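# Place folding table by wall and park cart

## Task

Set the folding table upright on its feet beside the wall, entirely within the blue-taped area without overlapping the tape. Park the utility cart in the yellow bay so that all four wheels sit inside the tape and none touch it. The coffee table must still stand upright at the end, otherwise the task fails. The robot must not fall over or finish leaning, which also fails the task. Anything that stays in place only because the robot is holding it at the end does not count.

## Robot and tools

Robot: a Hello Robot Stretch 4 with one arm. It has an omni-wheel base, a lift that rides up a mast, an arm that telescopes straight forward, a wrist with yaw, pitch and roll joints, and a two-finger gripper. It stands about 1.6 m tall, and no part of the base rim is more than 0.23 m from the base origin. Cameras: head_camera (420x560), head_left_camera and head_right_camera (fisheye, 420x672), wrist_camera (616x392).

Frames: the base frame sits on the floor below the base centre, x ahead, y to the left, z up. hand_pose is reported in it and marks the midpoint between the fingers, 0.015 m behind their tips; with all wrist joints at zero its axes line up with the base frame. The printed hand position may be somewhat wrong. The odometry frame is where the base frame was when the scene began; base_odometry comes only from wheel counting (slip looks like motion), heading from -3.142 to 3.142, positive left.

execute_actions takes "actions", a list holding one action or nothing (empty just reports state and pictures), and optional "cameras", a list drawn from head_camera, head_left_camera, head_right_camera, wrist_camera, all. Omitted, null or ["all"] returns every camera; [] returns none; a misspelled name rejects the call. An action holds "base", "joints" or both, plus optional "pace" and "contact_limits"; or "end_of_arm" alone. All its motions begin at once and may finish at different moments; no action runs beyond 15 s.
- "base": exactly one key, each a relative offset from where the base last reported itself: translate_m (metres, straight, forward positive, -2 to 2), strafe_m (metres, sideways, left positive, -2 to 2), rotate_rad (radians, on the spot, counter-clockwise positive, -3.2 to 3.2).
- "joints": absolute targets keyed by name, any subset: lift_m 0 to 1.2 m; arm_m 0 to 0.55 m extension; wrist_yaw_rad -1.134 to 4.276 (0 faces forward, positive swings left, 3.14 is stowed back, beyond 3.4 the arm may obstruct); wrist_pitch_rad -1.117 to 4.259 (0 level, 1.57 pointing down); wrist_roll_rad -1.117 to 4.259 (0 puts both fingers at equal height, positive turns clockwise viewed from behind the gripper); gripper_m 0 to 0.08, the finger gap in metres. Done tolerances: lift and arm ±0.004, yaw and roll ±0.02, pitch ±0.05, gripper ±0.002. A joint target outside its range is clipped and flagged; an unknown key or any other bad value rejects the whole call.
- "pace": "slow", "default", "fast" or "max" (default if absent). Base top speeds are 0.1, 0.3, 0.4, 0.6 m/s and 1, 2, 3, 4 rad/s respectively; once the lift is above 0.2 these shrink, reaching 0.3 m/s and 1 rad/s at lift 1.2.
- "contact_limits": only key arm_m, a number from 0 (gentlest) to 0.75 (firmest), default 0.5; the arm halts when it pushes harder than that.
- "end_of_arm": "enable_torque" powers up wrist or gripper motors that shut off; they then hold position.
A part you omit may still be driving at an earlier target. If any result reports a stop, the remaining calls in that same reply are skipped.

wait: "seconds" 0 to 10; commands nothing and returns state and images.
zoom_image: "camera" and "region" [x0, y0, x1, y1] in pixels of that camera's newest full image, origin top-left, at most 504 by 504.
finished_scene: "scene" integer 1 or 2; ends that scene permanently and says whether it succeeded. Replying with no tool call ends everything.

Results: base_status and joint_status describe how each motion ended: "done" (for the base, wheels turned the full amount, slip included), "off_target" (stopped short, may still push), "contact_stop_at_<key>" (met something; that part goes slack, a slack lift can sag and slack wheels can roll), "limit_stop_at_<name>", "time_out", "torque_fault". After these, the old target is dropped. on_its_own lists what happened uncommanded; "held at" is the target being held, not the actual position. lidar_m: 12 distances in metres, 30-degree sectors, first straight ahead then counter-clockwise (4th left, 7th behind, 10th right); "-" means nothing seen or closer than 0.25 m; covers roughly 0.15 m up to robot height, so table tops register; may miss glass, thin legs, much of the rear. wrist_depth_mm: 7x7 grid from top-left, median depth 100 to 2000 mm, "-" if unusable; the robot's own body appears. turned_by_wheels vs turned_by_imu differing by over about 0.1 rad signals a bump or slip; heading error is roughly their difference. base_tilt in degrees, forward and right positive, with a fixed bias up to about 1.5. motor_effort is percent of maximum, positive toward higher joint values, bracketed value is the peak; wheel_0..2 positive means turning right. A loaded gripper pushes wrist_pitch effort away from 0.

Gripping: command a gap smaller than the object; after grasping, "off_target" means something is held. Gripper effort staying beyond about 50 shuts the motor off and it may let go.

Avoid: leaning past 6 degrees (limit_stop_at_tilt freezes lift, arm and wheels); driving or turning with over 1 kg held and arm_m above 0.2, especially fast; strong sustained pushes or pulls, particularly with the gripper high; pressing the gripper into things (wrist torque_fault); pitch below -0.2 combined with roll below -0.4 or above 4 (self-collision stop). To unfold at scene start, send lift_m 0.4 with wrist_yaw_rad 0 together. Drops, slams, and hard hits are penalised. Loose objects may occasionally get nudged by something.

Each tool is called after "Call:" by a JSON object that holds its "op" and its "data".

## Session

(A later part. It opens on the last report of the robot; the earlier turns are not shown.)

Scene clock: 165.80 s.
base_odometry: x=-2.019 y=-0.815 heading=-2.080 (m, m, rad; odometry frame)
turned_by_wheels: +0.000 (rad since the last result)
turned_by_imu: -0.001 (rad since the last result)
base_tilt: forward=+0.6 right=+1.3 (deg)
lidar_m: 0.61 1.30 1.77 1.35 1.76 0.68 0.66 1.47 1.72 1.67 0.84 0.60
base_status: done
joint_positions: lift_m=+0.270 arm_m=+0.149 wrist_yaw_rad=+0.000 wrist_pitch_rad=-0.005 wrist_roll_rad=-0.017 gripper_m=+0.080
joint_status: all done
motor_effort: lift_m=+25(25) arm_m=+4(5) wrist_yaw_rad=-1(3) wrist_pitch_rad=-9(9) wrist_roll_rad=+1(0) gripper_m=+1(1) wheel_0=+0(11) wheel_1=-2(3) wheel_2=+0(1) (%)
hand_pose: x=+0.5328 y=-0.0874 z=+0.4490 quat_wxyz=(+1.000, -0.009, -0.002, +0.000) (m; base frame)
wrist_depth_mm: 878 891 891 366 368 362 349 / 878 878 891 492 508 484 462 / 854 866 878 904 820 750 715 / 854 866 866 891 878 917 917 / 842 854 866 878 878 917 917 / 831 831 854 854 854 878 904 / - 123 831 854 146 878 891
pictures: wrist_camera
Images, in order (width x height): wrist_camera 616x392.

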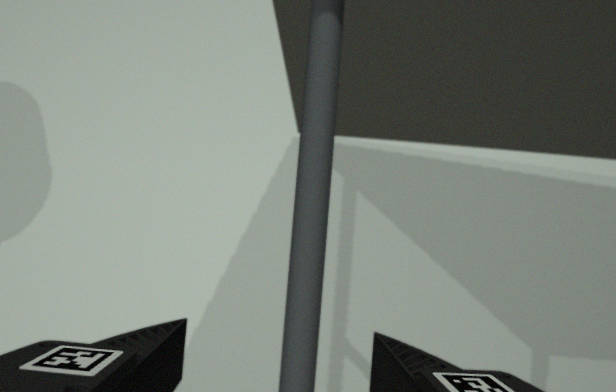

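Call:
{"op": "execute_actions", "data": {"actions": [{"base":{"translate_m":0.09},"joints":{"arm_m":0.18}}], "cameras": []}}

Call:
{"op": "execute_actions", "data": {"actions": [{"joints":{"gripper_m":0.0}}], "cameras": ["wrist_camera"]}}

Call:
{"op": "execute_actions", "data": {"actions": [{"base":{"translate_m":-0.17},"pace":"slow"}], "cameras": ["wrist_camera"]}}

Call:
{"op": "execute_actions", "data": {"actions": [{"joints":{"gripper_m":0.08}}], "cameras": []}}

Call:
{"op": "execute_actions", "data": {"actions": [{"base":{"translate_m":-0.15},"joints":{"arm_m":0}}], "cameras": []}}

Call:
{"op": "execute_actions", "data": {"actions": [{"base":{"strafe_m":-0.4}}]}}

Scene clock: 177.57 s.
base_odometry: x=-2.063 y=-0.893 heading=-2.080 (m, m, rad; odometry frame)
turned_by_wheels: +0.000 (rad since the last result)
turned_by_imu: -0.001 (rad since the last result)
base_tilt: forward=+0.7 right=+1.3 (deg)
lidar_m: 0.51 1.19 1.64 1.34 1.66 0.80 0.76 1.56 1.74 1.66 0.68 0.53
base_status: done
joint_positions: lift_m=+0.270 arm_m=+0.179 wrist_yaw_rad=+0.000 wrist_pitch_rad=-0.005 wrist_roll_rad=-0.017 gripper_m=+0.080
joint_status: all done
motor_effort: lift_m=+25(25) arm_m=+4(3) wrist_yaw_rad=-1(1) wrist_pitch_rad=-10(11) wrist_roll_rad=+1(1) gripper_m=+1(1) wheel_0=+1(6) wheel_1=+1(5) wheel_2=+0(7) (%)
hand_pose: x=+0.5628 y=-0.0874 z=+0.4490 quat_wxyz=(+1.000, -0.009, -0.002, +0.000) (m; base frame)
wrist_depth_mm: 741 759 778 347 364 362 351 / 741 759 768 154 504 488 462 / 723 750 759 149 768 809 715 / 732 741 750 146 759 778 788 / 723 741 741 144 768 778 788 / 723 732 750 144 759 759 778 / - 123 741 141 146 759 778
pictures: none
No camera images: the call's "cameras" was empty. Leave "cameras" out to get every camera's image.

Scene clock: 178.70 s.
base_odometry: x=-2.063 y=-0.893 heading=-2.081 (m, m, rad; odometry frame)
turned_by_wheels: -0.001 (rad since the last result)
turned_by_imu: -0.002 (rad since the last result)
base_tilt: forward=+0.7 right=+1.3 (deg)
lidar_m: 0.51 1.22 1.63 1.35 1.69 0.80 0.75 1.57 1.74 1.67 0.68 0.52
base_status: not commanded
joint_positions: lift_m=+0.270 arm_m=+0.180 wrist_yaw_rad=-0.008 wrist_pitch_rad=-0.004 wrist_roll_rad=-0.017 gripper_m=+0.027
joint_status: gripper_m off_target (ended at +0.027, target +0.000)
on_its_own: gripper_m is held at +0.026, not at your +0.000, by its contact guard: the fingers met something; wrist_yaw_rad is at rest, and its effort (+21) is outside its rest range (-13 to +13)
motor_effort: lift_m=+25(25) arm_m=+2(4) wrist_yaw_rad=+21(34) wrist_pitch_rad=-9(12) wrist_roll_rad=+1(1) gripper_m=-8(12) wheel_0=-8(8) wheel_1=-1(2) wheel_2=-6(6) (%)
hand_pose: x=+0.5625 y=-0.0890 z=+0.4489 quat_wxyz=(+1.000, -0.009, -0.002, -0.004) (m; base frame)
wrist_depth_mm: 741 768 768 151 373 359 349 / 741 750 759 150 517 484 462 / 741 750 759 147 778 788 707 / 741 732 750 147 778 798 809 / 732 723 732 144 778 768 798 / 715 732 741 142 768 778 778 / 707 715 140 138 750 768 778
pictures: wrist_camera
Images, in order (width x height): wrist_camera 616x392.

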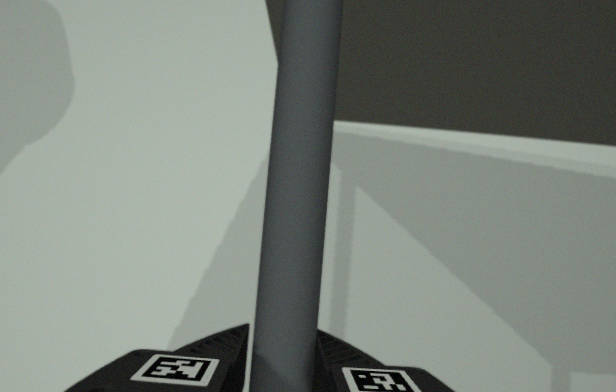

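Scene clock: 181.70 s.
base_odometry: x=-1.980 y=-0.745 heading=-2.082 (m, m, rad; odometry frame)
turned_by_wheels: +0.000 (rad since the last result)
turned_by_imu: +0.000 (rad since the last result)
base_tilt: forward=+0.7 right=+1.4 (deg)
lidar_m: 0.67 1.40 1.89 1.35 3.19 0.62 0.59 1.41 1.61 1.66 0.94 0.68
base_status: done
joint_positions: lift_m=+0.270 arm_m=+0.180 wrist_yaw_rad=+0.000 wrist_pitch_rad=-0.004 wrist_roll_rad=-0.017 gripper_m=+0.026
joint_status: not commanded
on_its_own: gripper_m is held at +0.026, not at your +0.000, by its contact guard: the fingers met something
motor_effort: lift_m=+25(25) arm_m=+2(2) wrist_yaw_rad=+0(21) wrist_pitch_rad=-9(9) wrist_roll_rad=+1(1) gripper_m=-2(8) wheel_0=-3(13) wheel_1=-3(6) wheel_2=+0(5) (%)
hand_pose: x=+0.5632 y=-0.0875 z=+0.4489 quat_wxyz=(+1.000, -0.009, -0.002, +0.000) (m; base frame)
wrist_depth_mm: 946 946 960 366 370 359 353 / 917 917 960 473 508 484 462 / 904 904 931 891 831 759 715 / 891 891 917 917 960 946 976 / 878 891 904 917 960 946 960 / 878 891 904 904 931 946 946 / 866 891 141 298 917 917 946
pictures: wrist_camera
Images, in order (width x height): wrist_camera 616x392.

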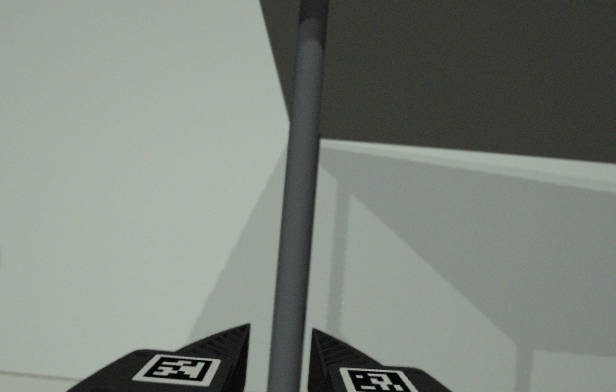

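Scene clock: 182.87 s.
base_odometry: x=-1.980 y=-0.745 heading=-2.082 (m, m, rad; odometry frame)
turned_by_wheels: +0.000 (rad since the last result)
turned_by_imu: +0.000 (rad since the last result)
base_tilt: forward=+0.7 right=+1.3 (deg)
lidar_m: 0.67 1.40 1.88 1.36 3.22 0.62 0.58 1.42 1.61 1.66 0.93 0.69
base_status: not commanded
joint_positions: lift_m=+0.270 arm_m=+0.180 wrist_yaw_rad=+0.000 wrist_pitch_rad=-0.004 wrist_roll_rad=-0.017 gripper_m=+0.080
joint_status: all done
motor_effort: lift_m=+25(25) arm_m=+2(2) wrist_yaw_rad=+0(1) wrist_pitch_rad=-12(13) wrist_roll_rad=+1(1) gripper_m=+1(9) wheel_0=-3(3) wheel_1=-3(3) wheel_2=+0(0) (%)
hand_pose: x=+0.5632 y=-0.0875 z=+0.4489 quat_wxyz=(+1.000, -0.009, -0.002, +0.000) (m; base frame)
wrist_depth_mm: 917 946 917 366 368 357 351 / 904 917 946 477 517 488 459 / 904 917 946 891 831 768 715 / 891 904 931 931 946 960 960 / 878 904 904 917 931 946 976 / 891 891 917 917 931 946 946 / - 123 904 917 146 946 931
pictures: none
No camera images: the call's "cameras" was empty. Leave "cameras" out to get every camera's image.

Scene clock: 184.70 s.
base_odometry: x=-1.907 y=-0.614 heading=-2.082 (m, m, rad; odometry frame)
turned_by_wheels: +0.000 (rad since the last result)
turned_by_imu: +0.000 (rad since the last result)
base_tilt: forward=+0.7 right=+1.3 (deg)
lidar_m: 0.83 1.55 1.56 1.36 0.65 0.45 0.43 1.29 1.39 1.67 1.10 0.85
base_status: done
joint_positions: lift_m=+0.270 arm_m=+0.001 wrist_yaw_rad=+0.000 wrist_pitch_rad=-0.005 wrist_roll_rad=-0.017 gripper_m=+0.080
joint_status: all done
motor_effort: lift_m=+25(25) arm_m=-5(6) wrist_yaw_rad=-1(1) wrist_pitch_rad=-10(11) wrist_roll_rad=+1(1) gripper_m=+1(1) wheel_0=-1(6) wheel_1=+0(7) wheel_2=+0(9) (%)
hand_pose: x=+0.3847 y=-0.0875 z=+0.4489 quat_wxyz=(+1.000, -0.009, -0.002, +0.000) (m; base frame)
wrist_depth_mm: 1281 1255 1281 1308 1366 1336 1308 / 1255 1205 1281 654 1308 1308 1336 / 1205 1229 1255 891 820 768 707 / 1182 1229 1255 1255 1255 1336 1336 / 1205 1229 1229 1255 1255 1255 1308 / 1182 1205 1229 1229 1255 1281 1281 / - 123 1205 1205 146 1281 1255
pictures: none
No camera images: the call's "cameras" was empty. Leave "cameras" out to get every camera's image.

Scene clock: 187.37 s.
base_odometry: x=-2.256 y=-0.419 heading=-2.081 (m, m, rad; odometry frame)
turned_by_wheels: +0.000 (rad since the last result)
turned_by_imu: +0.000 (rad since the last result)
base_tilt: forward=+0.7 right=+1.3 (deg)
lidar_m: 0.78 0.85 2.10 1.76 0.62 0.56 1.36 1.06 1.32 1.24 1.09 0.82
base_status: done
joint_positions: lift_m=+0.270 arm_m=+0.001 wrist_yaw_rad=+0.000 wrist_pitch_rad=-0.005 wrist_roll_rad=-0.017 gripper_m=+0.080
joint_status: not commanded
motor_effort: lift_m=+25(25) arm_m=-5(5) wrist_yaw_rad=+0(0) wrist_pitch_rad=-11(8) wrist_roll_rad=+0(0) gripper_m=+2(1) wheel_0=+0(10) wheel_1=+2(11) wheel_2=+2(3) (%)
hand_pose: x=+0.3847 y=-0.0875 z=+0.4489 quat_wxyz=(+1.000, -0.009, -0.002, +0.000) (m; base frame)
wrist_depth_mm: 1255 1255 1281 1281 1308 1366 1366 / 627 603 621 597 603 1336 1336 / 1229 1205 976 878 820 750 683 / 1229 1255 1255 1255 1281 1308 1308 / 1182 1229 1255 1281 1255 1229 1336 / 1182 1205 1205 1229 1255 1281 1281 / - 123 1182 1229 146 1281 1255
pictures: head_camera, head_left_camera, head_right_camera, wrist_camera
Images, in order (width x height): head_camera 420x560, head_left_camera 420x672, head_right_camera 420x672, wrist_camera 616x392.

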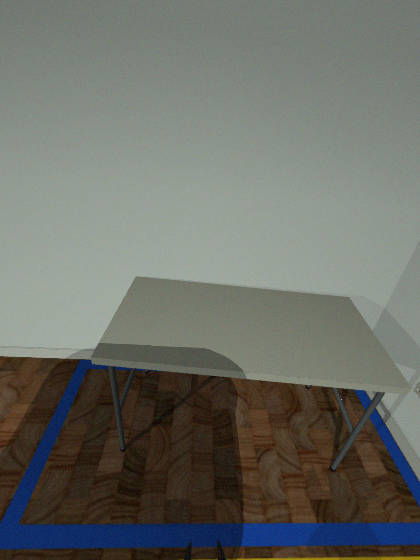

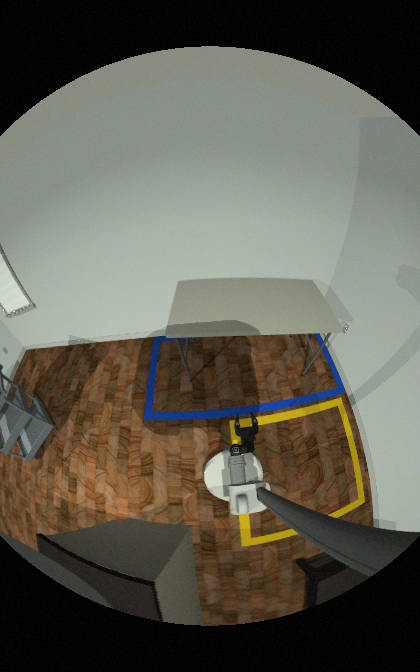

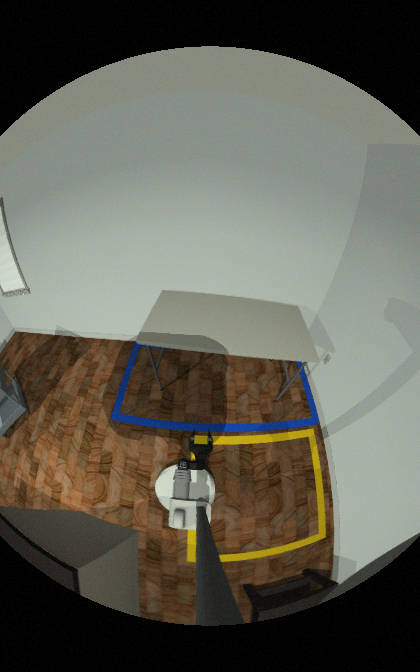

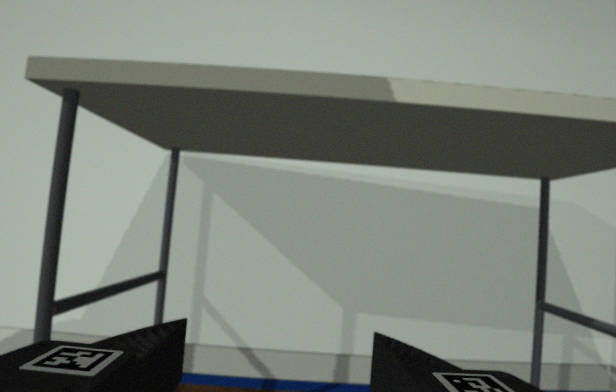

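Call:
{"op": "execute_actions", "data": {"actions": [{"base":{"strafe_m":0.4},"joints":{"arm_m":0.18}}], "cameras": []}}

Call:
{"op": "execute_actions", "data": {"actions": [{"base":{"translate_m":0.33}}], "cameras": ["wrist_camera"]}}

Scene clock: 195.03 s.
base_odometry: x=-1.907 y=-0.614 heading=-2.081 (m, m, rad; odometry frame)
turned_by_wheels: +0.000 (rad since the last result)
turned_by_imu: -0.002 (rad since the last result)
base_tilt: forward=+0.7 right=+1.3 (deg)
lidar_m: 0.82 1.55 1.55 1.37 0.64 0.45 0.42 1.30 1.36 1.67 1.12 0.85
base_status: done
joint_positions: lift_m=+0.270 arm_m=+0.179 wrist_yaw_rad=+0.000 wrist_pitch_rad=-0.005 wrist_roll_rad=-0.017 gripper_m=+0.080
joint_status: all done
motor_effort: lift_m=+25(25) arm_m=+5(4) wrist_yaw_rad=-2(0) wrist_pitch_rad=-9(11) wrist_roll_rad=+1(1) gripper_m=+1(2) wheel_0=+1(8) wheel_1=-1(6) wheel_2=+1(1) (%)
hand_pose: x=+0.5628 y=-0.0874 z=+0.4490 quat_wxyz=(+1.000, -0.009, -0.002, +0.000) (m; base frame)
wrist_depth_mm: 1060 1078 1118 433 433 1160 1160 / 1042 1060 1098 512 512 488 459 / 1060 1042 1098 866 820 759 707 / 1042 1042 1078 1078 1078 1118 1118 / 1025 1042 1060 1060 1078 1098 1098 / 1025 1025 1042 1078 1078 1098 1078 / - 123 1025 1042 146 1060 1098
pictures: none
No camera images: the call's "cameras" was empty. Leave "cameras" out to get every camera's image.

Scene clock: 197.60 s.
base_odometry: x=-2.068 y=-0.902 heading=-2.081 (m, m, rad; odometry frame)
turned_by_wheels: +0.000 (rad since the last result)
turned_by_imu: -0.001 (rad since the last result)
base_tilt: forward=+0.7 right=+1.3 (deg)
lidar_m: 0.49 1.21 1.64 1.33 1.66 0.81 0.75 1.58 1.77 1.66 0.66 0.51
base_status: done
joint_positions: lift_m=+0.270 arm_m=+0.179 wrist_yaw_rad=+0.000 wrist_pitch_rad=-0.005 wrist_roll_rad=-0.017 gripper_m=+0.080
joint_status: not commanded
motor_effort: lift_m=+25(25) arm_m=+4(5) wrist_yaw_rad=-2(1) wrist_pitch_rad=-8(6) wrist_roll_rad=+1(0) gripper_m=+2(2) wheel_0=+1(6) wheel_1=-1(5) wheel_2=+0(11) (%)
hand_pose: x=+0.5628 y=-0.0874 z=+0.4490 quat_wxyz=(+1.000, -0.009, -0.002, +0.000) (m; base frame)
wrist_depth_mm: 741 759 759 136 373 359 349 / 732 750 759 132 521 488 459 / 723 732 750 132 759 778 788 / 723 732 741 131 759 778 798 / 707 732 732 128 759 759 778 / 707 715 723 128 759 768 778 / - 123 723 126 146 759 768
pictures: wrist_camera
Images, in order (width x height): wrist_camera 616x392.

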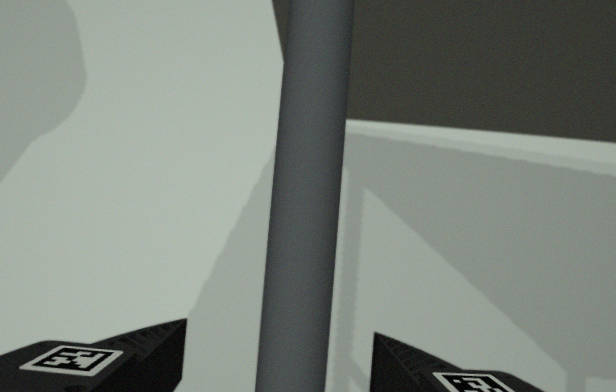

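Depth is now 0.13 m, deeper than the grip that slipped.

Call:
{"op": "execute_actions", "data": {"actions": [{"joints":{"gripper_m":0.0}}], "cameras": []}}

Call:
{"op": "execute_actions", "data": {"actions": [{"base":{"translate_m":-0.16},"pace":"slow"}], "cameras": ["head_camera","wrist_camera"]}}

Scene clock: 202.10 s.
base_odometry: x=-2.068 y=-0.902 heading=-2.082 (m, m, rad; odometry frame)
turned_by_wheels: -0.001 (rad since the last result)
turned_by_imu: -0.002 (rad since the last result)
base_tilt: forward=+0.7 right=+1.4 (deg)
lidar_m: 0.48 1.19 1.63 1.32 1.66 0.80 0.77 1.55 1.75 1.67 0.67 0.52
base_status: not commanded
joint_positions: lift_m=+0.270 arm_m=+0.180 wrist_yaw_rad=-0.005 wrist_pitch_rad=-0.004 wrist_roll_rad=-0.017 gripper_m=+0.022
joint_status: gripper_m off_target (ended at +0.022, target +0.000)
on_its_own: gripper_m is held at +0.016, not at your +0.000, by its contact guard: the fingers met something
motor_effort: lift_m=+25(25) arm_m=+3(4) wrist_yaw_rad=+12(14) wrist_pitch_rad=-11(11) wrist_roll_rad=-2(4) gripper_m=-46(58) wheel_0=-6(6) wheel_1=-3(3) wheel_2=-1(2) (%)
hand_pose: x=+0.5627 y=-0.0884 z=+0.4489 quat_wxyz=(+1.000, -0.008, -0.002, -0.002) (m; base frame)
wrist_depth_mm: 741 750 750 135 370 359 349 / 732 750 759 132 517 484 462 / 723 732 750 132 768 788 798 / 732 732 750 130 768 778 788 / 707 723 741 128 759 768 788 / 707 715 723 128 750 759 778 / 699 715 126 125 741 750 759
pictures: none
No camera images: the call's "cameras" was empty. Leave "cameras" out to get every camera's image.

Scene clock: 204.97 s.
base_odometry: x=-1.990 y=-0.763 heading=-2.082 (m, m, rad; odometry frame)
turned_by_wheels: +0.000 (rad since the last result)
turned_by_imu: +0.000 (rad since the last result)
base_tilt: forward=+0.7 right=+1.3 (deg)
lidar_m: 0.48 1.38 1.85 1.36 3.20 0.64 0.61 1.44 1.62 1.65 0.73 0.52
base_status: done
joint_positions: lift_m=+0.270 arm_m=+0.180 wrist_yaw_rad=+0.005 wrist_pitch_rad=-0.004 wrist_roll_rad=-0.017 gripper_m=+0.022
joint_status: not commanded
on_its_own: gripper_m is held at +0.016, not at your +0.000, by its contact guard: the fingers met something; wrist_yaw_rad is at rest, and its effort (-16) is outside its rest range (-13 to +13)
motor_effort: lift_m=+25(25) arm_m=+1(3) wrist_yaw_rad=-16(16) wrist_pitch_rad=-11(11) wrist_roll_rad=-2(2) gripper_m=-46(46) wheel_0=-5(10) wheel_1=-1(8) wheel_2=+5(8) (%)
hand_pose: x=+0.5638 y=-0.0863 z=+0.4489 quat_wxyz=(+1.000, -0.008, -0.002, +0.003) (m; base frame)
wrist_depth_mm: 917 931 931 136 373 362 351 / 904 904 917 134 517 484 466 / 878 904 904 133 931 931 699 / 891 904 904 131 931 931 931 / 866 866 891 129 904 946 917 / 854 878 878 129 917 917 917 / 854 866 127 125 904 904 917
pictures: head_camera, wrist_camera
Images, in order (width x height): head_camera 420x560, wrist_camera 616x392.

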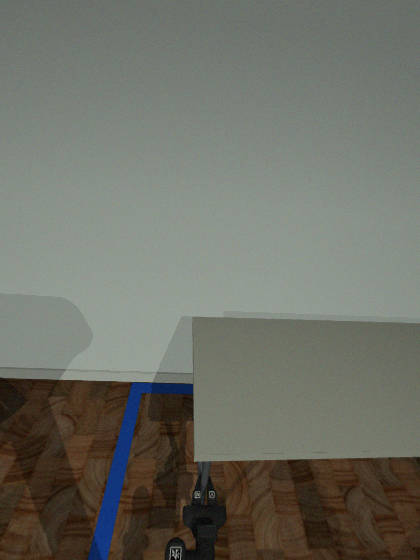

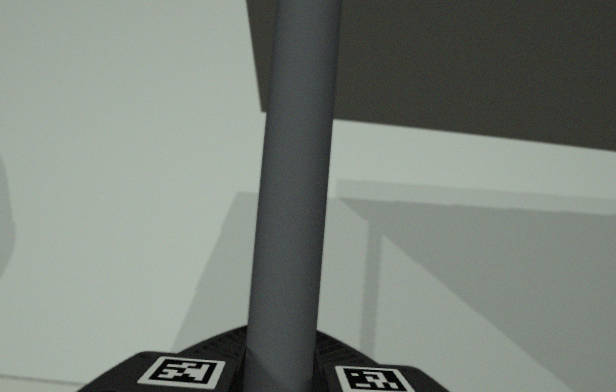

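Call:
{"op": "execute_actions", "data": {"actions": [{"joints":{"gripper_m":0.08}}], "cameras": []}}

Call:
{"op": "execute_actions", "data": {"actions": [{"base":{"translate_m":-0.2},"joints":{"arm_m":0}}], "cameras": []}}

Call:
{"op": "execute_actions", "data": {"actions": [{"base":{"strafe_m":-0.4}}], "cameras": ["head_camera","head_left_camera","wrist_camera"]}}

Scene clock: 217.13 s.
base_odometry: x=-1.990 y=-0.763 heading=-2.082 (m, m, rad; odometry frame)
turned_by_wheels: +0.000 (rad since the last result)
turned_by_imu: -0.001 (rad since the last result)
base_tilt: forward=+0.7 right=+1.3 (deg)
lidar_m: 0.48 1.38 1.87 1.34 3.20 0.64 0.60 1.43 1.61 1.65 0.73 0.52
base_status: not commanded
joint_positions: lift_m=+0.270 arm_m=+0.180 wrist_yaw_rad=+0.000 wrist_pitch_rad=-0.004 wrist_roll_rad=-0.017 gripper_m=+0.080
joint_status: all done
motor_effort: lift_m=+25(25) arm_m=+1(1) wrist_yaw_rad=-2(16) wrist_pitch_rad=-12(10) wrist_roll_rad=+1(2) gripper_m=+1(42) wheel_0=-3(5) wheel_1=-1(1) wheel_2=+2(5) (%)
hand_pose: x=+0.5634 y=-0.0873 z=+0.4489 quat_wxyz=(+1.000, -0.009, -0.002, +0.000) (m; base frame)
wrist_depth_mm: 904 917 931 136 370 362 353 / 904 904 917 135 521 488 462 / 878 891 931 133 917 946 707 / 878 891 917 131 917 917 946 / 866 866 904 131 904 946 917 / 866 878 866 131 891 917 931 / - 123 854 132 146 917 917
pictures: none
No camera images: the call's "cameras" was empty. Leave "cameras" out to get every camera's image.

Scene clock: 219.20 s.
base_odometry: x=-1.892 y=-0.588 heading=-2.082 (m, m, rad; odometry frame)
turned_by_wheels: +0.000 (rad since the last result)
turned_by_imu: +0.000 (rad since the last result)
base_tilt: forward=+0.7 right=+1.4 (deg)
lidar_m: 0.70 1.58 1.43 1.36 0.60 0.44 0.40 1.28 1.34 1.67 1.06 0.71
base_status: done
joint_positions: lift_m=+0.270 arm_m=+0.001 wrist_yaw_rad=+0.000 wrist_pitch_rad=-0.005 wrist_roll_rad=-0.017 gripper_m=+0.080
joint_status: all done
motor_effort: lift_m=+25(25) arm_m=-5(6) wrist_yaw_rad=-1(2) wrist_pitch_rad=-9(11) wrist_roll_rad=+0(1) gripper_m=+1(1) wheel_0=+0(8) wheel_1=-1(4) wheel_2=-1(11) (%)
hand_pose: x=+0.3847 y=-0.0874 z=+0.4489 quat_wxyz=(+1.000, -0.009, -0.002, +0.000) (m; base frame)
wrist_depth_mm: 1255 1336 1336 1308 1336 1366 1397 / 1281 1281 1281 521 517 508 521 / 1281 1255 1336 878 820 759 707 / 1229 1255 1255 1281 1308 1336 1336 / 1205 1281 1229 1281 1336 1308 1308 / 1205 1255 1255 1255 1281 1308 1336 / - 123 1205 1205 146 1255 1308
pictures: none
No camera images: the call's "cameras" was empty. Leave "cameras" out to get every camera's image.

Scene clock: 221.87 s.
base_odometry: x=-2.241 y=-0.392 heading=-2.082 (m, m, rad; odometry frame)
turned_by_wheels: +0.000 (rad since the last result)
turned_by_imu: +0.001 (rad since the last result)
base_tilt: forward=+0.7 right=+1.3 (deg)
lidar_m: 0.69 0.72 2.14 1.79 0.59 0.55 1.39 1.03 1.32 1.25 1.05 0.75
base_status: done
joint_positions: lift_m=+0.270 arm_m=+0.001 wrist_yaw_rad=+0.000 wrist_pitch_rad=-0.005 wrist_roll_rad=-0.017 gripper_m=+0.080
joint_status: not commanded
motor_effort: lift_m=+24(25) arm_m=-4(5) wrist_yaw_rad=-1(1) wrist_pitch_rad=-9(9) wrist_roll_rad=+0(1) gripper_m=+2(2) wheel_0=+0(10) wheel_1=+2(3) wheel_2=+1(3) (%)
hand_pose: x=+0.3847 y=-0.0874 z=+0.4490 quat_wxyz=(+1.000, -0.009, -0.002, +0.000) (m; base frame)
wrist_depth_mm: 480 484 1308 1308 1366 1366 1397 / 591 585 559 530 512 521 535 / 1229 1255 991 891 831 768 699 / 1229 1281 1255 1255 1281 1366 1308 / 1229 1255 1255 1281 1281 1308 1336 / 1205 1229 1281 1255 1308 1308 1336 / - 123 1229 1255 146 1281 1308
pictures: head_camera, head_left_camera, wrist_camera
Images, in order (width x height): head_camera 420x560, head_left_camera 420x672, wrist_camera 616x392.

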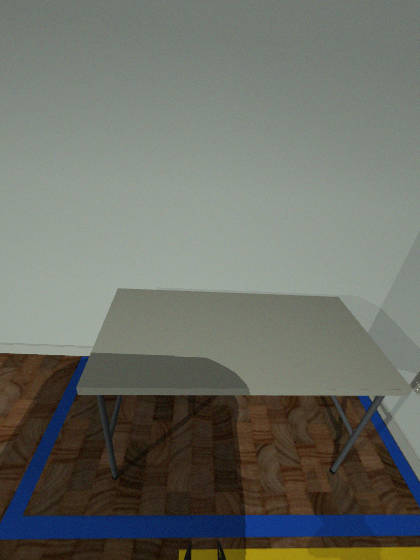

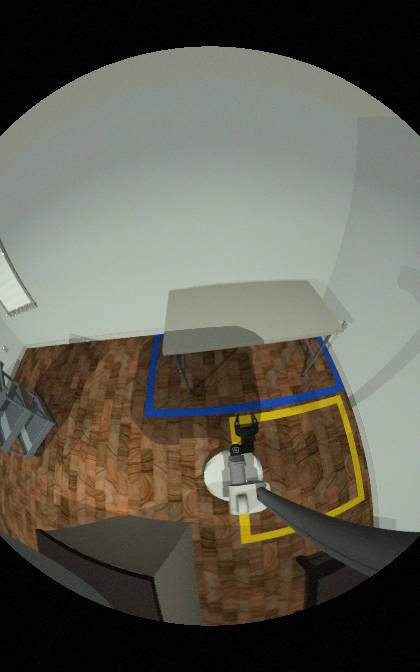

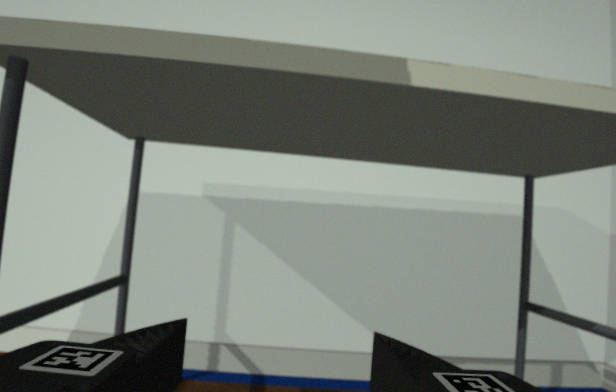

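Call:
{"op": "execute_actions", "data": {"actions": [{"base":{"strafe_m":1.35},"joints":{"wrist_yaw_rad":3.05,"lift_m":0.2,"gripper_m":0.04}}], "cameras": []}}

Call:
{"op": "execute_actions", "data": {"actions": [{"base":{"rotate_rad":1.0}}], "cameras": ["head_camera","head_left_camera","head_right_camera"]}}

Scene clock: 240.27 s.
base_odometry: x=-1.064 y=-1.053 heading=-2.082 (m, m, rad; odometry frame)
turned_by_wheels: +0.000 (rad since the last result)
turned_by_imu: -0.003 (rad since the last result)
base_tilt: forward=+0.7 right=+1.3 (deg)
lidar_m: 1.50 1.55 0.48 0.52 0.75 2.34 1.73 0.58 0.61 2.63 1.21 1.42
base_status: done
joint_positions: lift_m=+0.200 arm_m=+0.001 wrist_yaw_rad=+3.050 wrist_pitch_rad=-0.005 wrist_roll_rad=-0.017 gripper_m=+0.040
joint_status: all done
motor_effort: lift_m=+19(21) arm_m=-4(4) wrist_yaw_rad=+0(7) wrist_pitch_rad=-9(8) wrist_roll_rad=+0(1) gripper_m=-2(0) wheel_0=-1(10) wheel_1=-1(7) wheel_2=+0(1) (%)
hand_pose: x=-0.0318 y=+0.1066 z=+0.3794 quat_wxyz=(+0.046, +0.002, -0.009, +0.999) (m; base frame)
wrist_depth_mm: - 144 - - - - - / - 142 - - - - - / 110 141 - - - - - / 129 147 - - - - - / 960 1576 - - - - - / 1060 1576 1808 - - - - / 1025 1182 991 1098 707 1397 1430
pictures: none
No camera images: the call's "cameras" was empty. Leave "cameras" out to get every camera's image.

Scene clock: 241.97 s.
base_odometry: x=-1.064 y=-1.053 heading=-1.083 (m, m, rad; odometry frame)
turned_by_wheels: +1.000 (rad since the last result)
turned_by_imu: +1.012 (rad since the last result)
base_tilt: forward=+0.7 right=+1.3 (deg)
lidar_m: 0.47 0.52 0.72 2.35 2.11 0.63 0.60 2.63 1.23 1.33 1.50 1.55
base_status: done
joint_positions: lift_m=+0.200 arm_m=+0.001 wrist_yaw_rad=+3.050 wrist_pitch_rad=-0.005 wrist_roll_rad=-0.017 gripper_m=+0.040
joint_status: not commanded
motor_effort: lift_m=+20(20) arm_m=-4(4) wrist_yaw_rad=-1(0) wrist_pitch_rad=-7(11) wrist_roll_rad=+0(1) gripper_m=-2(2) wheel_0=-3(6) wheel_1=-2(8) wheel_2=+1(7) (%)
hand_pose: x=-0.0318 y=+0.1065 z=+0.3793 quat_wxyz=(+0.046, +0.002, -0.009, +0.999) (m; base frame)
wrist_depth_mm: - 144 - 788 - - - / - 142 946 768 946 - 1863 / 110 141 798 759 960 1281 1863 / 129 147 798 759 976 1281 1808 / - - 854 759 931 1281 1756 / 1576 1537 809 759 960 1281 1756 / 1060 1025 691 732 517 1336 1430
pictures: head_camera, head_left_camera, head_right_camera
Images, in order (width x height): head_camera 420x560, head_left_camera 420x672, head_right_camera 420x672.

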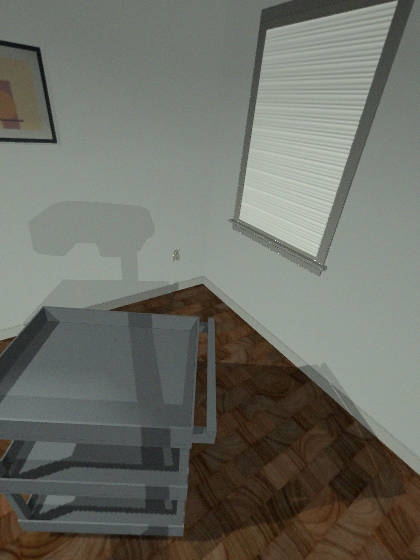

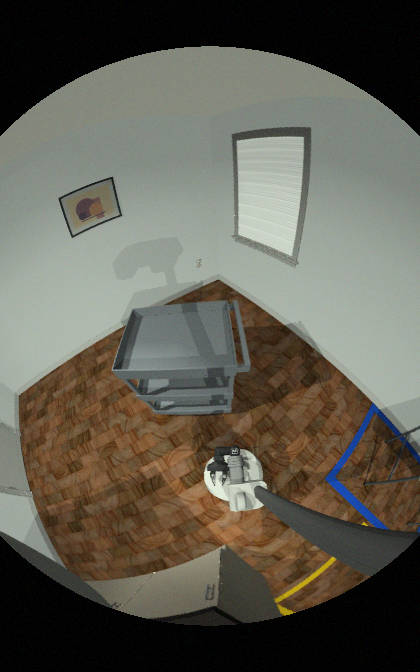

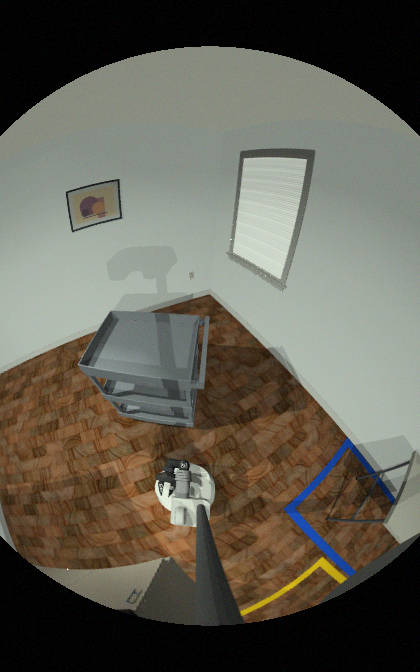

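Call:
{"op": "execute_actions", "data": {"actions": [{"base":{"strafe_m":-0.4}}], "cameras": []}}

Call:
{"op": "execute_actions", "data": {"actions": [{"base":{"translate_m":0.63},"joints":{"lift_m":0.9}}], "cameras": []}}

Call:
{"op": "execute_actions", "data": {"actions": [{"base":{"strafe_m":-0.25}}], "cameras": []}}

Call:
{"op": "execute_actions", "data": {"actions": [{"base":{"rotate_rad":1.55},"joints":{"wrist_yaw_rad":0,"wrist_roll_rad":1.57,"gripper_m":0.08}}], "cameras": []}}

Call:
{"op": "execute_actions", "data": {"actions": [{"joints":{"lift_m":0.675}}], "cameras": ["head_camera","wrist_camera"]}}

Scene clock: 273.97 s.
base_odometry: x=-1.417 y=-1.241 heading=-1.083 (m, m, rad; odometry frame)
turned_by_wheels: +0.000 (rad since the last result)
turned_by_imu: -0.001 (rad since the last result)
base_tilt: forward=+0.7 right=+1.3 (deg)
lidar_m: 1.56 0.59 0.71 2.68 0.93 0.79 1.04 1.98 0.84 1.05 1.16 1.19
base_status: done
joint_positions: lift_m=+0.200 arm_m=+0.001 wrist_yaw_rad=+3.050 wrist_pitch_rad=-0.005 wrist_roll_rad=-0.017 gripper_m=+0.040
joint_status: not commanded
motor_effort: lift_m=+20(20) arm_m=-4(4) wrist_yaw_rad=-1(0) wrist_pitch_rad=-8(11) wrist_roll_rad=+0(1) gripper_m=-2(2) wheel_0=+1(11) wheel_1=+0(10) wheel_2=+0(0) (%)
hand_pose: x=-0.0318 y=+0.1065 z=+0.3793 quat_wxyz=(+0.046, +0.002, -0.009, +0.999) (m; base frame)
wrist_depth_mm: - 144 - - - 854 - / - 142 - - 960 820 - / 110 140 - 1160 946 831 1182 / 129 147 - 1160 917 820 1160 / - - - 1138 904 798 1160 / 1537 1708 1863 1118 866 788 1118 / 1078 1160 976 1042 477 788 1229
pictures: none
No camera images: the call's "cameras" was empty. Leave "cameras" out to get every camera's image.

Scene clock: 277.57 s.
base_odometry: x=-1.121 y=-1.797 heading=-1.083 (m, m, rad; odometry frame)
turned_by_wheels: +0.000 (rad since the last result)
turned_by_imu: -0.002 (rad since the last result)
base_tilt: forward=+0.7 right=+1.3 (deg)
lidar_m: 1.04 0.46 0.30 0.29 0.32 1.34 1.53 1.30 1.25 0.88 0.81 0.83
base_status: done
joint_positions: lift_m=+0.900 arm_m=+0.001 wrist_yaw_rad=+3.050 wrist_pitch_rad=-0.005 wrist_roll_rad=-0.017 gripper_m=+0.040
joint_status: all done
motor_effort: lift_m=+25(27) arm_m=-4(4) wrist_yaw_rad=+0(1) wrist_pitch_rad=-9(8) wrist_roll_rad=+0(0) gripper_m=-2(2) wheel_0=+2(7) wheel_1=+1(1) wheel_2=+1(11) (%)
hand_pose: x=-0.0318 y=+0.1065 z=+1.0789 quat_wxyz=(+0.046, +0.002, -0.009, +0.999) (m; base frame)
wrist_depth_mm: - 144 - - - - - / - 143 - - - - - / 110 141 - - - - - / 129 147 - - - - - / - - - - - - - / - - - 1537 1499 1921 - / - - - 1537 750 1921 -
pictures: none
No camera images: the call's "cameras" was empty. Leave "cameras" out to get every camera's image.

Scene clock: 279.70 s.
base_odometry: x=-1.342 y=-1.915 heading=-1.082 (m, m, rad; odometry frame)
turned_by_wheels: +0.000 (rad since the last result)
turned_by_imu: +0.001 (rad since the last result)
base_tilt: forward=+0.7 right=+1.3 (deg)
lidar_m: 0.83 1.94 0.59 0.55 2.98 1.44 2.73 1.15 0.93 0.63 0.59 0.63
base_status: done
joint_positions: lift_m=+0.900 arm_m=+0.001 wrist_yaw_rad=+3.050 wrist_pitch_rad=-0.005 wrist_roll_rad=-0.017 gripper_m=+0.040
joint_status: not commanded
motor_effort: lift_m=+25(25) arm_m=-4(4) wrist_yaw_rad=+0(0) wrist_pitch_rad=-8(9) wrist_roll_rad=+1(0) gripper_m=-2(2) wheel_0=+1(13) wheel_1=+1(7) wheel_2=+0(0) (%)
hand_pose: x=-0.0318 y=+0.1065 z=+1.0789 quat_wxyz=(+0.046, +0.002, -0.009, +0.999) (m; base frame)
wrist_depth_mm: - 144 - - - - - / - 142 - - - - - / 110 141 - - - - - / 129 147 - - - - - / - - - - - - - / - - - - 1537 1756 - / - - - - 759 1618 -
pictures: none
No camera images: the call's "cameras" was empty. Leave "cameras" out to get every camera's image.

Scene clock: 282.07 s.
base_odometry: x=-1.342 y=-1.915 heading=+0.467 (m, m, rad; odometry frame)
turned_by_wheels: +1.550 (rad since the last result)
turned_by_imu: +1.569 (rad since the last result)
base_tilt: forward=+0.7 right=+1.3 (deg)
lidar_m: 0.55 3.07 1.45 1.77 1.17 0.95 0.64 0.60 0.61 0.84 1.94 0.59
base_status: done
joint_positions: lift_m=+0.900 arm_m=+0.001 wrist_yaw_rad=+0.001 wrist_pitch_rad=-0.005 wrist_roll_rad=+1.570 gripper_m=+0.080
joint_status: all done
motor_effort: lift_m=+25(25) arm_m=-4(4) wrist_yaw_rad=-3(9) wrist_pitch_rad=-10(9) wrist_roll_rad=+2(7) gripper_m=+2(3) wheel_0=-1(9) wheel_1=-1(8) wheel_2=+0(6) (%)
hand_pose: x=+0.3847 y=-0.0873 z=+1.0790 quat_wxyz=(+0.708, +0.707, -0.001, +0.002) (m; base frame)
wrist_depth_mm: 1756 1756 1756 1756 1708 1756 1499 / 1921 - - - - 508 357 / - - - - - 549 413 / - - - - 976 404 410 / - - - - 931 404 407 / - - - - 917 399 723 / - 123 - - 146 351 715
pictures: none
No camera images: the call's "cameras" was empty. Leave "cameras" out to get every camera's image.

Scene clock: 284.07 s.
base_odometry: x=-1.342 y=-1.915 heading=+0.467 (m, m, rad; odometry frame)
turned_by_wheels: +0.000 (rad since the last result)
turned_by_imu: +0.000 (rad since the last result)
base_tilt: forward=+0.7 right=+1.3 (deg)
lidar_m: 0.55 3.05 1.44 1.81 1.17 0.95 0.64 0.60 0.60 0.82 1.95 0.59
base_status: not commanded
joint_positions: lift_m=+0.675 arm_m=+0.001 wrist_yaw_rad=+0.000 wrist_pitch_rad=-0.005 wrist_roll_rad=+1.570 gripper_m=+0.080
joint_status: all done
motor_effort: lift_m=+18(24) arm_m=-4(4) wrist_yaw_rad=-3(3) wrist_pitch_rad=-8(10) wrist_roll_rad=+2(2) gripper_m=+2(1) wheel_0=-1(1) wheel_1=-1(1) wheel_2=+0(1) (%)
hand_pose: x=+0.3847 y=-0.0873 z=+0.8545 quat_wxyz=(+0.708, +0.707, -0.001, +0.002) (m; base frame)
wrist_depth_mm: 1756 1756 1708 1708 1756 1708 1182 / - - - 370 433 430 1078 / - - - 397 - 691 445 / - - - 394 1025 715 525 / - - - 389 1008 707 512 / - - - 387 991 699 504 / - 123 - 382 146 621 459
pictures: head_camera, wrist_camera
Images, in order (width x height): head_camera 420x560, wrist_camera 616x392.

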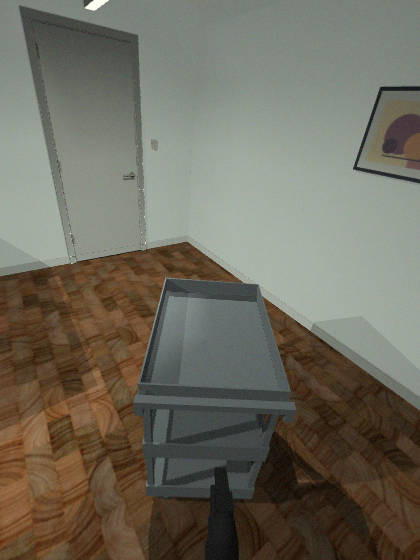

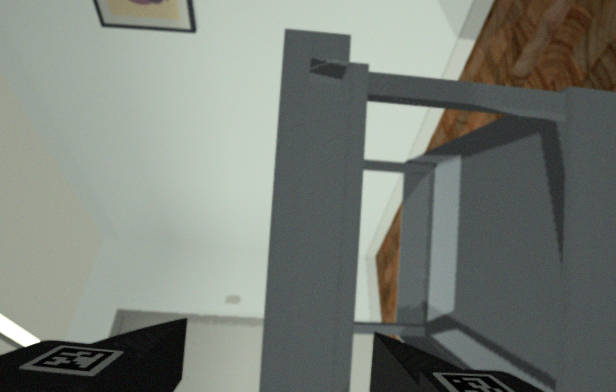

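Call:
{"op": "execute_actions", "data": {"actions": [{"base":{"translate_m":0.08},"joints":{"arm_m":0.13,"lift_m":0.673}}], "cameras": ["wrist_camera"]}}

Call:
{"op": "execute_actions", "data": {"actions": [{"joints":{"gripper_m":0.0}}], "cameras": ["wrist_camera","head_camera"]}}

Scene clock: 292.30 s.
base_odometry: x=-1.271 y=-1.878 heading=+0.468 (m, m, rad; odometry frame)
turned_by_wheels: +0.000 (rad since the last result)
turned_by_imu: -0.001 (rad since the last result)
base_tilt: forward=+0.7 right=+1.3 (deg)
lidar_m: 0.48 0.51 1.41 1.70 1.21 1.05 0.73 0.67 0.69 0.92 1.90 0.51
base_status: done
joint_positions: lift_m=+0.673 arm_m=+0.129 wrist_yaw_rad=+0.000 wrist_pitch_rad=-0.005 wrist_roll_rad=+1.570 gripper_m=+0.080
joint_status: all done
motor_effort: lift_m=+18(13) arm_m=+4(6) wrist_yaw_rad=-1(3) wrist_pitch_rad=-11(7) wrist_roll_rad=+1(2) gripper_m=+2(2) wheel_0=+2(6) wheel_1=+0(3) wheel_2=+1(7) (%)
hand_pose: x=+0.5128 y=-0.0874 z=+0.8525 quat_wxyz=(+0.708, +0.707, -0.002, +0.002) (m; base frame)
wrist_depth_mm: 1661 1576 1618 127 191 1576 1205 / 1808 1808 1921 126 190 1661 1098 / - - - 125 188 707 521 / - - - 124 187 715 521 / - - - 123 185 707 508 / - - - 122 183 691 504 / - 123 157 121 146 621 488
pictures: wrist_camera
Images, in order (width x height): wrist_camera 616x392.

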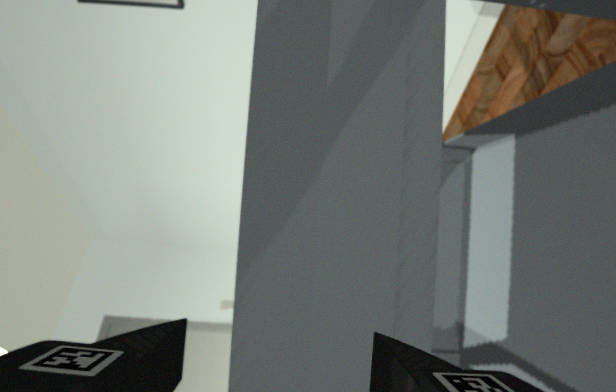

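Scene clock: 293.50 s.
base_odometry: x=-1.271 y=-1.879 heading=+0.468 (m, m, rad; odometry frame)
turned_by_wheels: +0.000 (rad since the last result)
turned_by_imu: +0.000 (rad since the last result)
base_tilt: forward=+0.7 right=+1.3 (deg)
lidar_m: 0.48 0.51 1.40 1.67 1.22 1.05 0.72 0.66 0.70 0.91 1.89 0.51
base_status: not commanded
joint_positions: lift_m=+0.673 arm_m=+0.129 wrist_yaw_rad=+0.000 wrist_pitch_rad=-0.009 wrist_roll_rad=+1.570 gripper_m=+0.023
joint_status: gripper_m off_target (ended at +0.023, target +0.000)
on_its_own: gripper_m is held at +0.019, not at your +0.000, by its contact guard: the fingers met something
motor_effort: lift_m=+18(18) arm_m=+4(4) wrist_yaw_rad=-1(0) wrist_pitch_rad=+5(8) wrist_roll_rad=+0(1) gripper_m=-41(46) wheel_0=+2(2) wheel_1=+0(0) wheel_2=+1(1) (%)
hand_pose: x=+0.5128 y=-0.0874 z=+0.8535 quat_wxyz=(+0.707, +0.707, -0.003, +0.003) (m; base frame)
wrist_depth_mm: 1708 1661 1661 127 190 1537 1182 / 1863 1863 1921 126 189 1618 1160 / - - - 125 189 691 530 / - - - 124 187 691 521 / - - - 123 185 723 517 / - - - 122 183 707 508 / - - 120 120 182 691 500
pictures: head_camera, wrist_camera
Images, in order (width x height): head_camera 420x560, wrist_camera 616x392.

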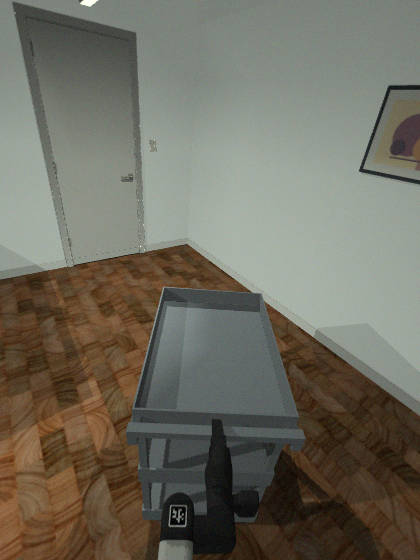

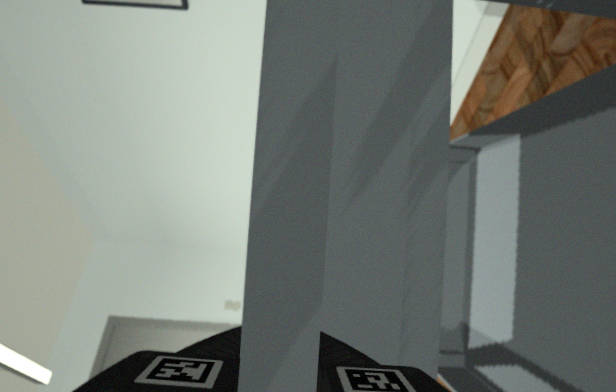

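Call:
{"op": "execute_actions", "data": {"actions": [{"base":{"strafe_m":-0.29},"joints":{"wrist_yaw_rad":0.3,"gripper_m":0.021},"pace":"slow"}], "cameras": ["head_camera"]}}

Call:
{"op": "execute_actions", "data": {"actions": [{"base":{"rotate_rad":0.3},"joints":{"wrist_yaw_rad":0},"pace":"slow"}], "cameras": ["head_camera"]}}

Scene clock: 304.67 s.
base_odometry: x=-1.140 y=-2.137 heading=+0.468 (m, m, rad; odometry frame)
turned_by_wheels: +0.000 (rad since the last result)
turned_by_imu: +0.001 (rad since the last result)
base_tilt: forward=+0.7 right=+1.3 (deg)
lidar_m: 0.46 0.46 1.68 1.91 1.44 0.81 0.55 0.51 0.50 0.65 1.64 0.56
base_status: done
joint_positions: lift_m=+0.673 arm_m=+0.129 wrist_yaw_rad=+0.305 wrist_pitch_rad=-0.009 wrist_roll_rad=+1.568 gripper_m=+0.024
joint_status: gripper_m off_target (ended at +0.024, target +0.021); the others done
on_its_own: wrist_yaw_rad is at rest, and its effort (-15) is outside its rest range (-13 to +13)
motor_effort: lift_m=+18(18) arm_m=+4(4) wrist_yaw_rad=-15(46) wrist_pitch_rad=+6(8) wrist_roll_rad=+6(6) gripper_m=-24(39) wheel_0=+4(11) wheel_1=-1(6) wheel_2=+2(8) (%)
hand_pose: x=+0.5293 y=-0.0195 z=+0.8535 quat_wxyz=(+0.699, +0.698, +0.104, +0.111) (m; base frame)
wrist_depth_mm: 1863 1863 1756 130 196 1576 1205 / - - - 128 193 1661 1182 / - - - 126 190 661 508 / - - - 125 188 699 525 / - - - 123 185 707 512 / - - - 122 182 699 504 / - - 120 120 181 699 500
pictures: head_camera
Images, in order (width x height): head_camera 420x560.

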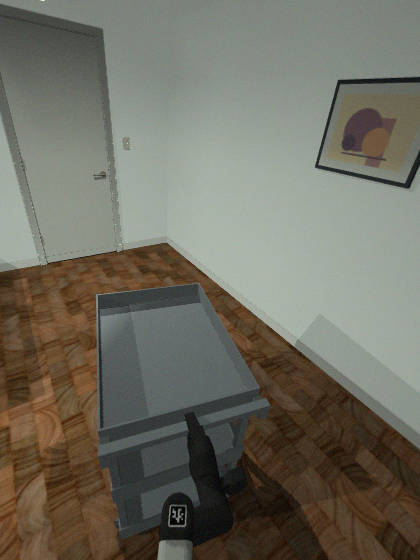

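Scene clock: 306.03 s.
base_odometry: x=-1.140 y=-2.137 heading=+0.767 (m, m, rad; odometry frame)
turned_by_wheels: +0.299 (rad since the last result)
turned_by_imu: +0.302 (rad since the last result)
base_tilt: forward=+0.6 right=+1.4 (deg)
lidar_m: 0.49 1.83 1.67 1.45 1.11 0.61 0.53 0.50 0.57 0.95 1.66 0.49
base_status: done
joint_positions: lift_m=+0.673 arm_m=+0.130 wrist_yaw_rad=-0.004 wrist_pitch_rad=-0.010 wrist_roll_rad=+1.568 gripper_m=+0.024
joint_status: all done
motor_effort: lift_m=+18(18) arm_m=+2(4) wrist_yaw_rad=+9(52) wrist_pitch_rad=+8(10) wrist_roll_rad=+6(6) gripper_m=-24(23) wheel_0=-4(14) wheel_1=-2(7) wheel_2=-2(15) (%)
hand_pose: x=+0.5129 y=-0.0882 z=+0.8537 quat_wxyz=(+0.708, +0.706, -0.005, +0.002) (m; base frame)
wrist_depth_mm: 1983 1863 1863 116 177 1537 1205 / - - - 117 178 1397 517 / - - - 118 179 699 535 / - - - 118 180 699 525 / - - - 119 181 676 517 / - - - 119 182 707 504 / - - 119 120 182 654 500
pictures: head_camera
Images, in order (width x height): head_camera 420x560.

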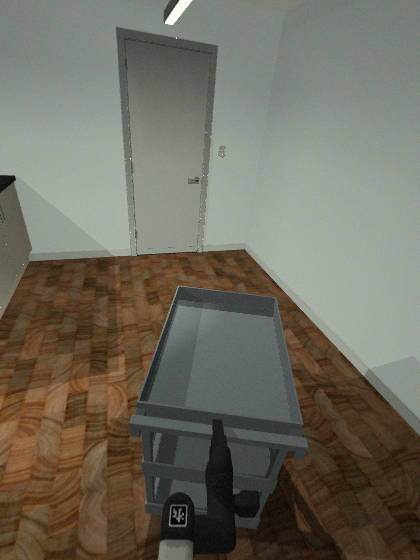

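Call:
{"op": "execute_actions", "data": {"actions": [{"base":{"rotate_rad":0.4},"pace":"slow"}], "cameras": ["head_camera"]}}

Scene clock: 319.57 s.
base_odometry: x=-1.140 y=-2.137 heading=+1.167 (m, m, rad; odometry frame)
turned_by_wheels: +0.400 (rad since the last result)
turned_by_imu: +0.403 (rad since the last result)
base_tilt: forward=+0.7 right=+1.3 (deg)
lidar_m: 0.55 1.69 1.47 1.42 0.67 0.52 0.52 0.57 0.81 1.65 1.77 0.39
base_status: done
joint_positions: lift_m=+0.673 arm_m=+0.130 wrist_yaw_rad=-0.002 wrist_pitch_rad=-0.009 wrist_roll_rad=+1.568 gripper_m=+0.024
joint_status: not commanded
motor_effort: lift_m=+18(18) arm_m=+2(2) wrist_yaw_rad=+6(34) wrist_pitch_rad=+4(7) wrist_roll_rad=+7(6) gripper_m=-24(24) wheel_0=-3(11) wheel_1=-1(3) wheel_2=-1(9) (%)
hand_pose: x=+0.5129 y=-0.0879 z=+0.8535 quat_wxyz=(+0.708, +0.706, -0.004, +0.002) (m; base frame)
wrist_depth_mm: - - - - - 103 - / - - - - 112 112 488 / - - - - 125 125 530 / - - - - 141 144 525 / - - - - 161 1397 484 / - - - - 189 1576 445 / - - 111 107 215 1499 1138
pictures: head_camera
Images, in order (width x height): head_camera 420x560.

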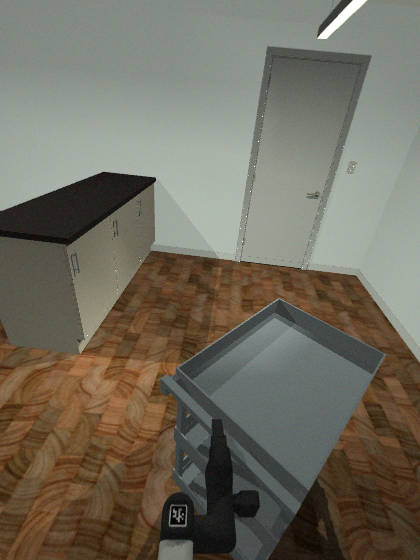

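Call:
{"op": "execute_actions", "data": {"actions": [{"base":{"strafe_m":-0.3},"pace":"slow"}], "cameras": ["head_camera"]}}

Scene clock: 328.60 s.
base_odometry: x=-0.864 y=-2.255 heading=+1.168 (m, m, rad; odometry frame)
turned_by_wheels: +0.001 (rad since the last result)
turned_by_imu: +0.002 (rad since the last result)
base_tilt: forward=+0.7 right=+1.3 (deg)
lidar_m: 0.53 1.83 3.20 1.51 0.72 0.55 0.53 0.57 0.85 1.35 1.45 0.43
base_status: done
joint_positions: lift_m=+0.673 arm_m=+0.130 wrist_yaw_rad=+0.006 wrist_pitch_rad=-0.009 wrist_roll_rad=+1.568 gripper_m=+0.024
joint_status: not commanded
on_its_own: wrist_yaw_rad is at rest, and its effort (-18) is outside its rest range (-13 to +13)
motor_effort: lift_m=+18(18) arm_m=+2(2) wrist_yaw_rad=-18(23) wrist_pitch_rad=+4(4) wrist_roll_rad=+5(7) gripper_m=-24(24) wheel_0=+7(13) wheel_1=+1(6) wheel_2=+2(1) (%)
hand_pose: x=+0.5137 y=-0.0862 z=+0.8534 quat_wxyz=(+0.708, +0.706, -0.001, +0.005) (m; base frame)
wrist_depth_mm: - - - - 127 127 544 / - - - - 135 135 535 / - - - - 144 146 535 / - - - - 154 615 530 / - - - - 167 603 517 / - - - 104 181 1576 488 / - - 114 112 191 1537 445
pictures: head_camera
Images, in order (width x height): head_camera 420x560.

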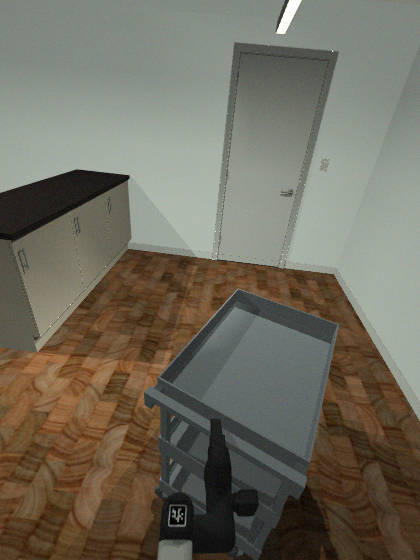

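Call:
{"op": "execute_actions", "data": {"actions": [{"base":{"strafe_m":-0.3},"pace":"slow"}], "cameras": ["head_camera"]}}

Scene clock: 336.87 s.
base_odometry: x=-0.588 y=-2.372 heading=+1.169 (m, m, rad; odometry frame)
turned_by_wheels: +0.001 (rad since the last result)
turned_by_imu: +0.002 (rad since the last result)
base_tilt: forward=+0.7 right=+1.3 (deg)
lidar_m: 0.51 1.99 2.20 1.61 0.75 0.56 0.55 0.61 1.00 1.05 1.14 0.49
base_status: done
joint_positions: lift_m=+0.673 arm_m=+0.130 wrist_yaw_rad=+0.006 wrist_pitch_rad=-0.009 wrist_roll_rad=+1.568 gripper_m=+0.024
joint_status: not commanded
on_its_own: wrist_yaw_rad is at rest, and its effort (-17) is outside its rest range (-13 to +13)
motor_effort: lift_m=+18(18) arm_m=+2(2) wrist_yaw_rad=-17(22) wrist_pitch_rad=+1(2) wrist_roll_rad=+6(6) gripper_m=-24(24) wheel_0=+6(12) wheel_1=+1(6) wheel_2=+2(4) (%)
hand_pose: x=+0.5136 y=-0.0862 z=+0.8534 quat_wxyz=(+0.708, +0.706, -0.001, +0.005) (m; base frame)
wrist_depth_mm: - - - 101 157 160 521 / - - - 102 162 621 535 / - - - 105 167 654 535 / - - - 108 170 647 525 / - - - 112 176 676 517 / - - - 115 180 661 508 / - - 118 117 183 1537 496
pictures: head_camera
Images, in order (width x height): head_camera 420x560.

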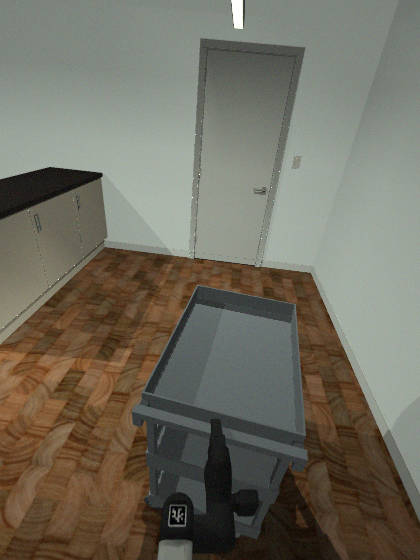

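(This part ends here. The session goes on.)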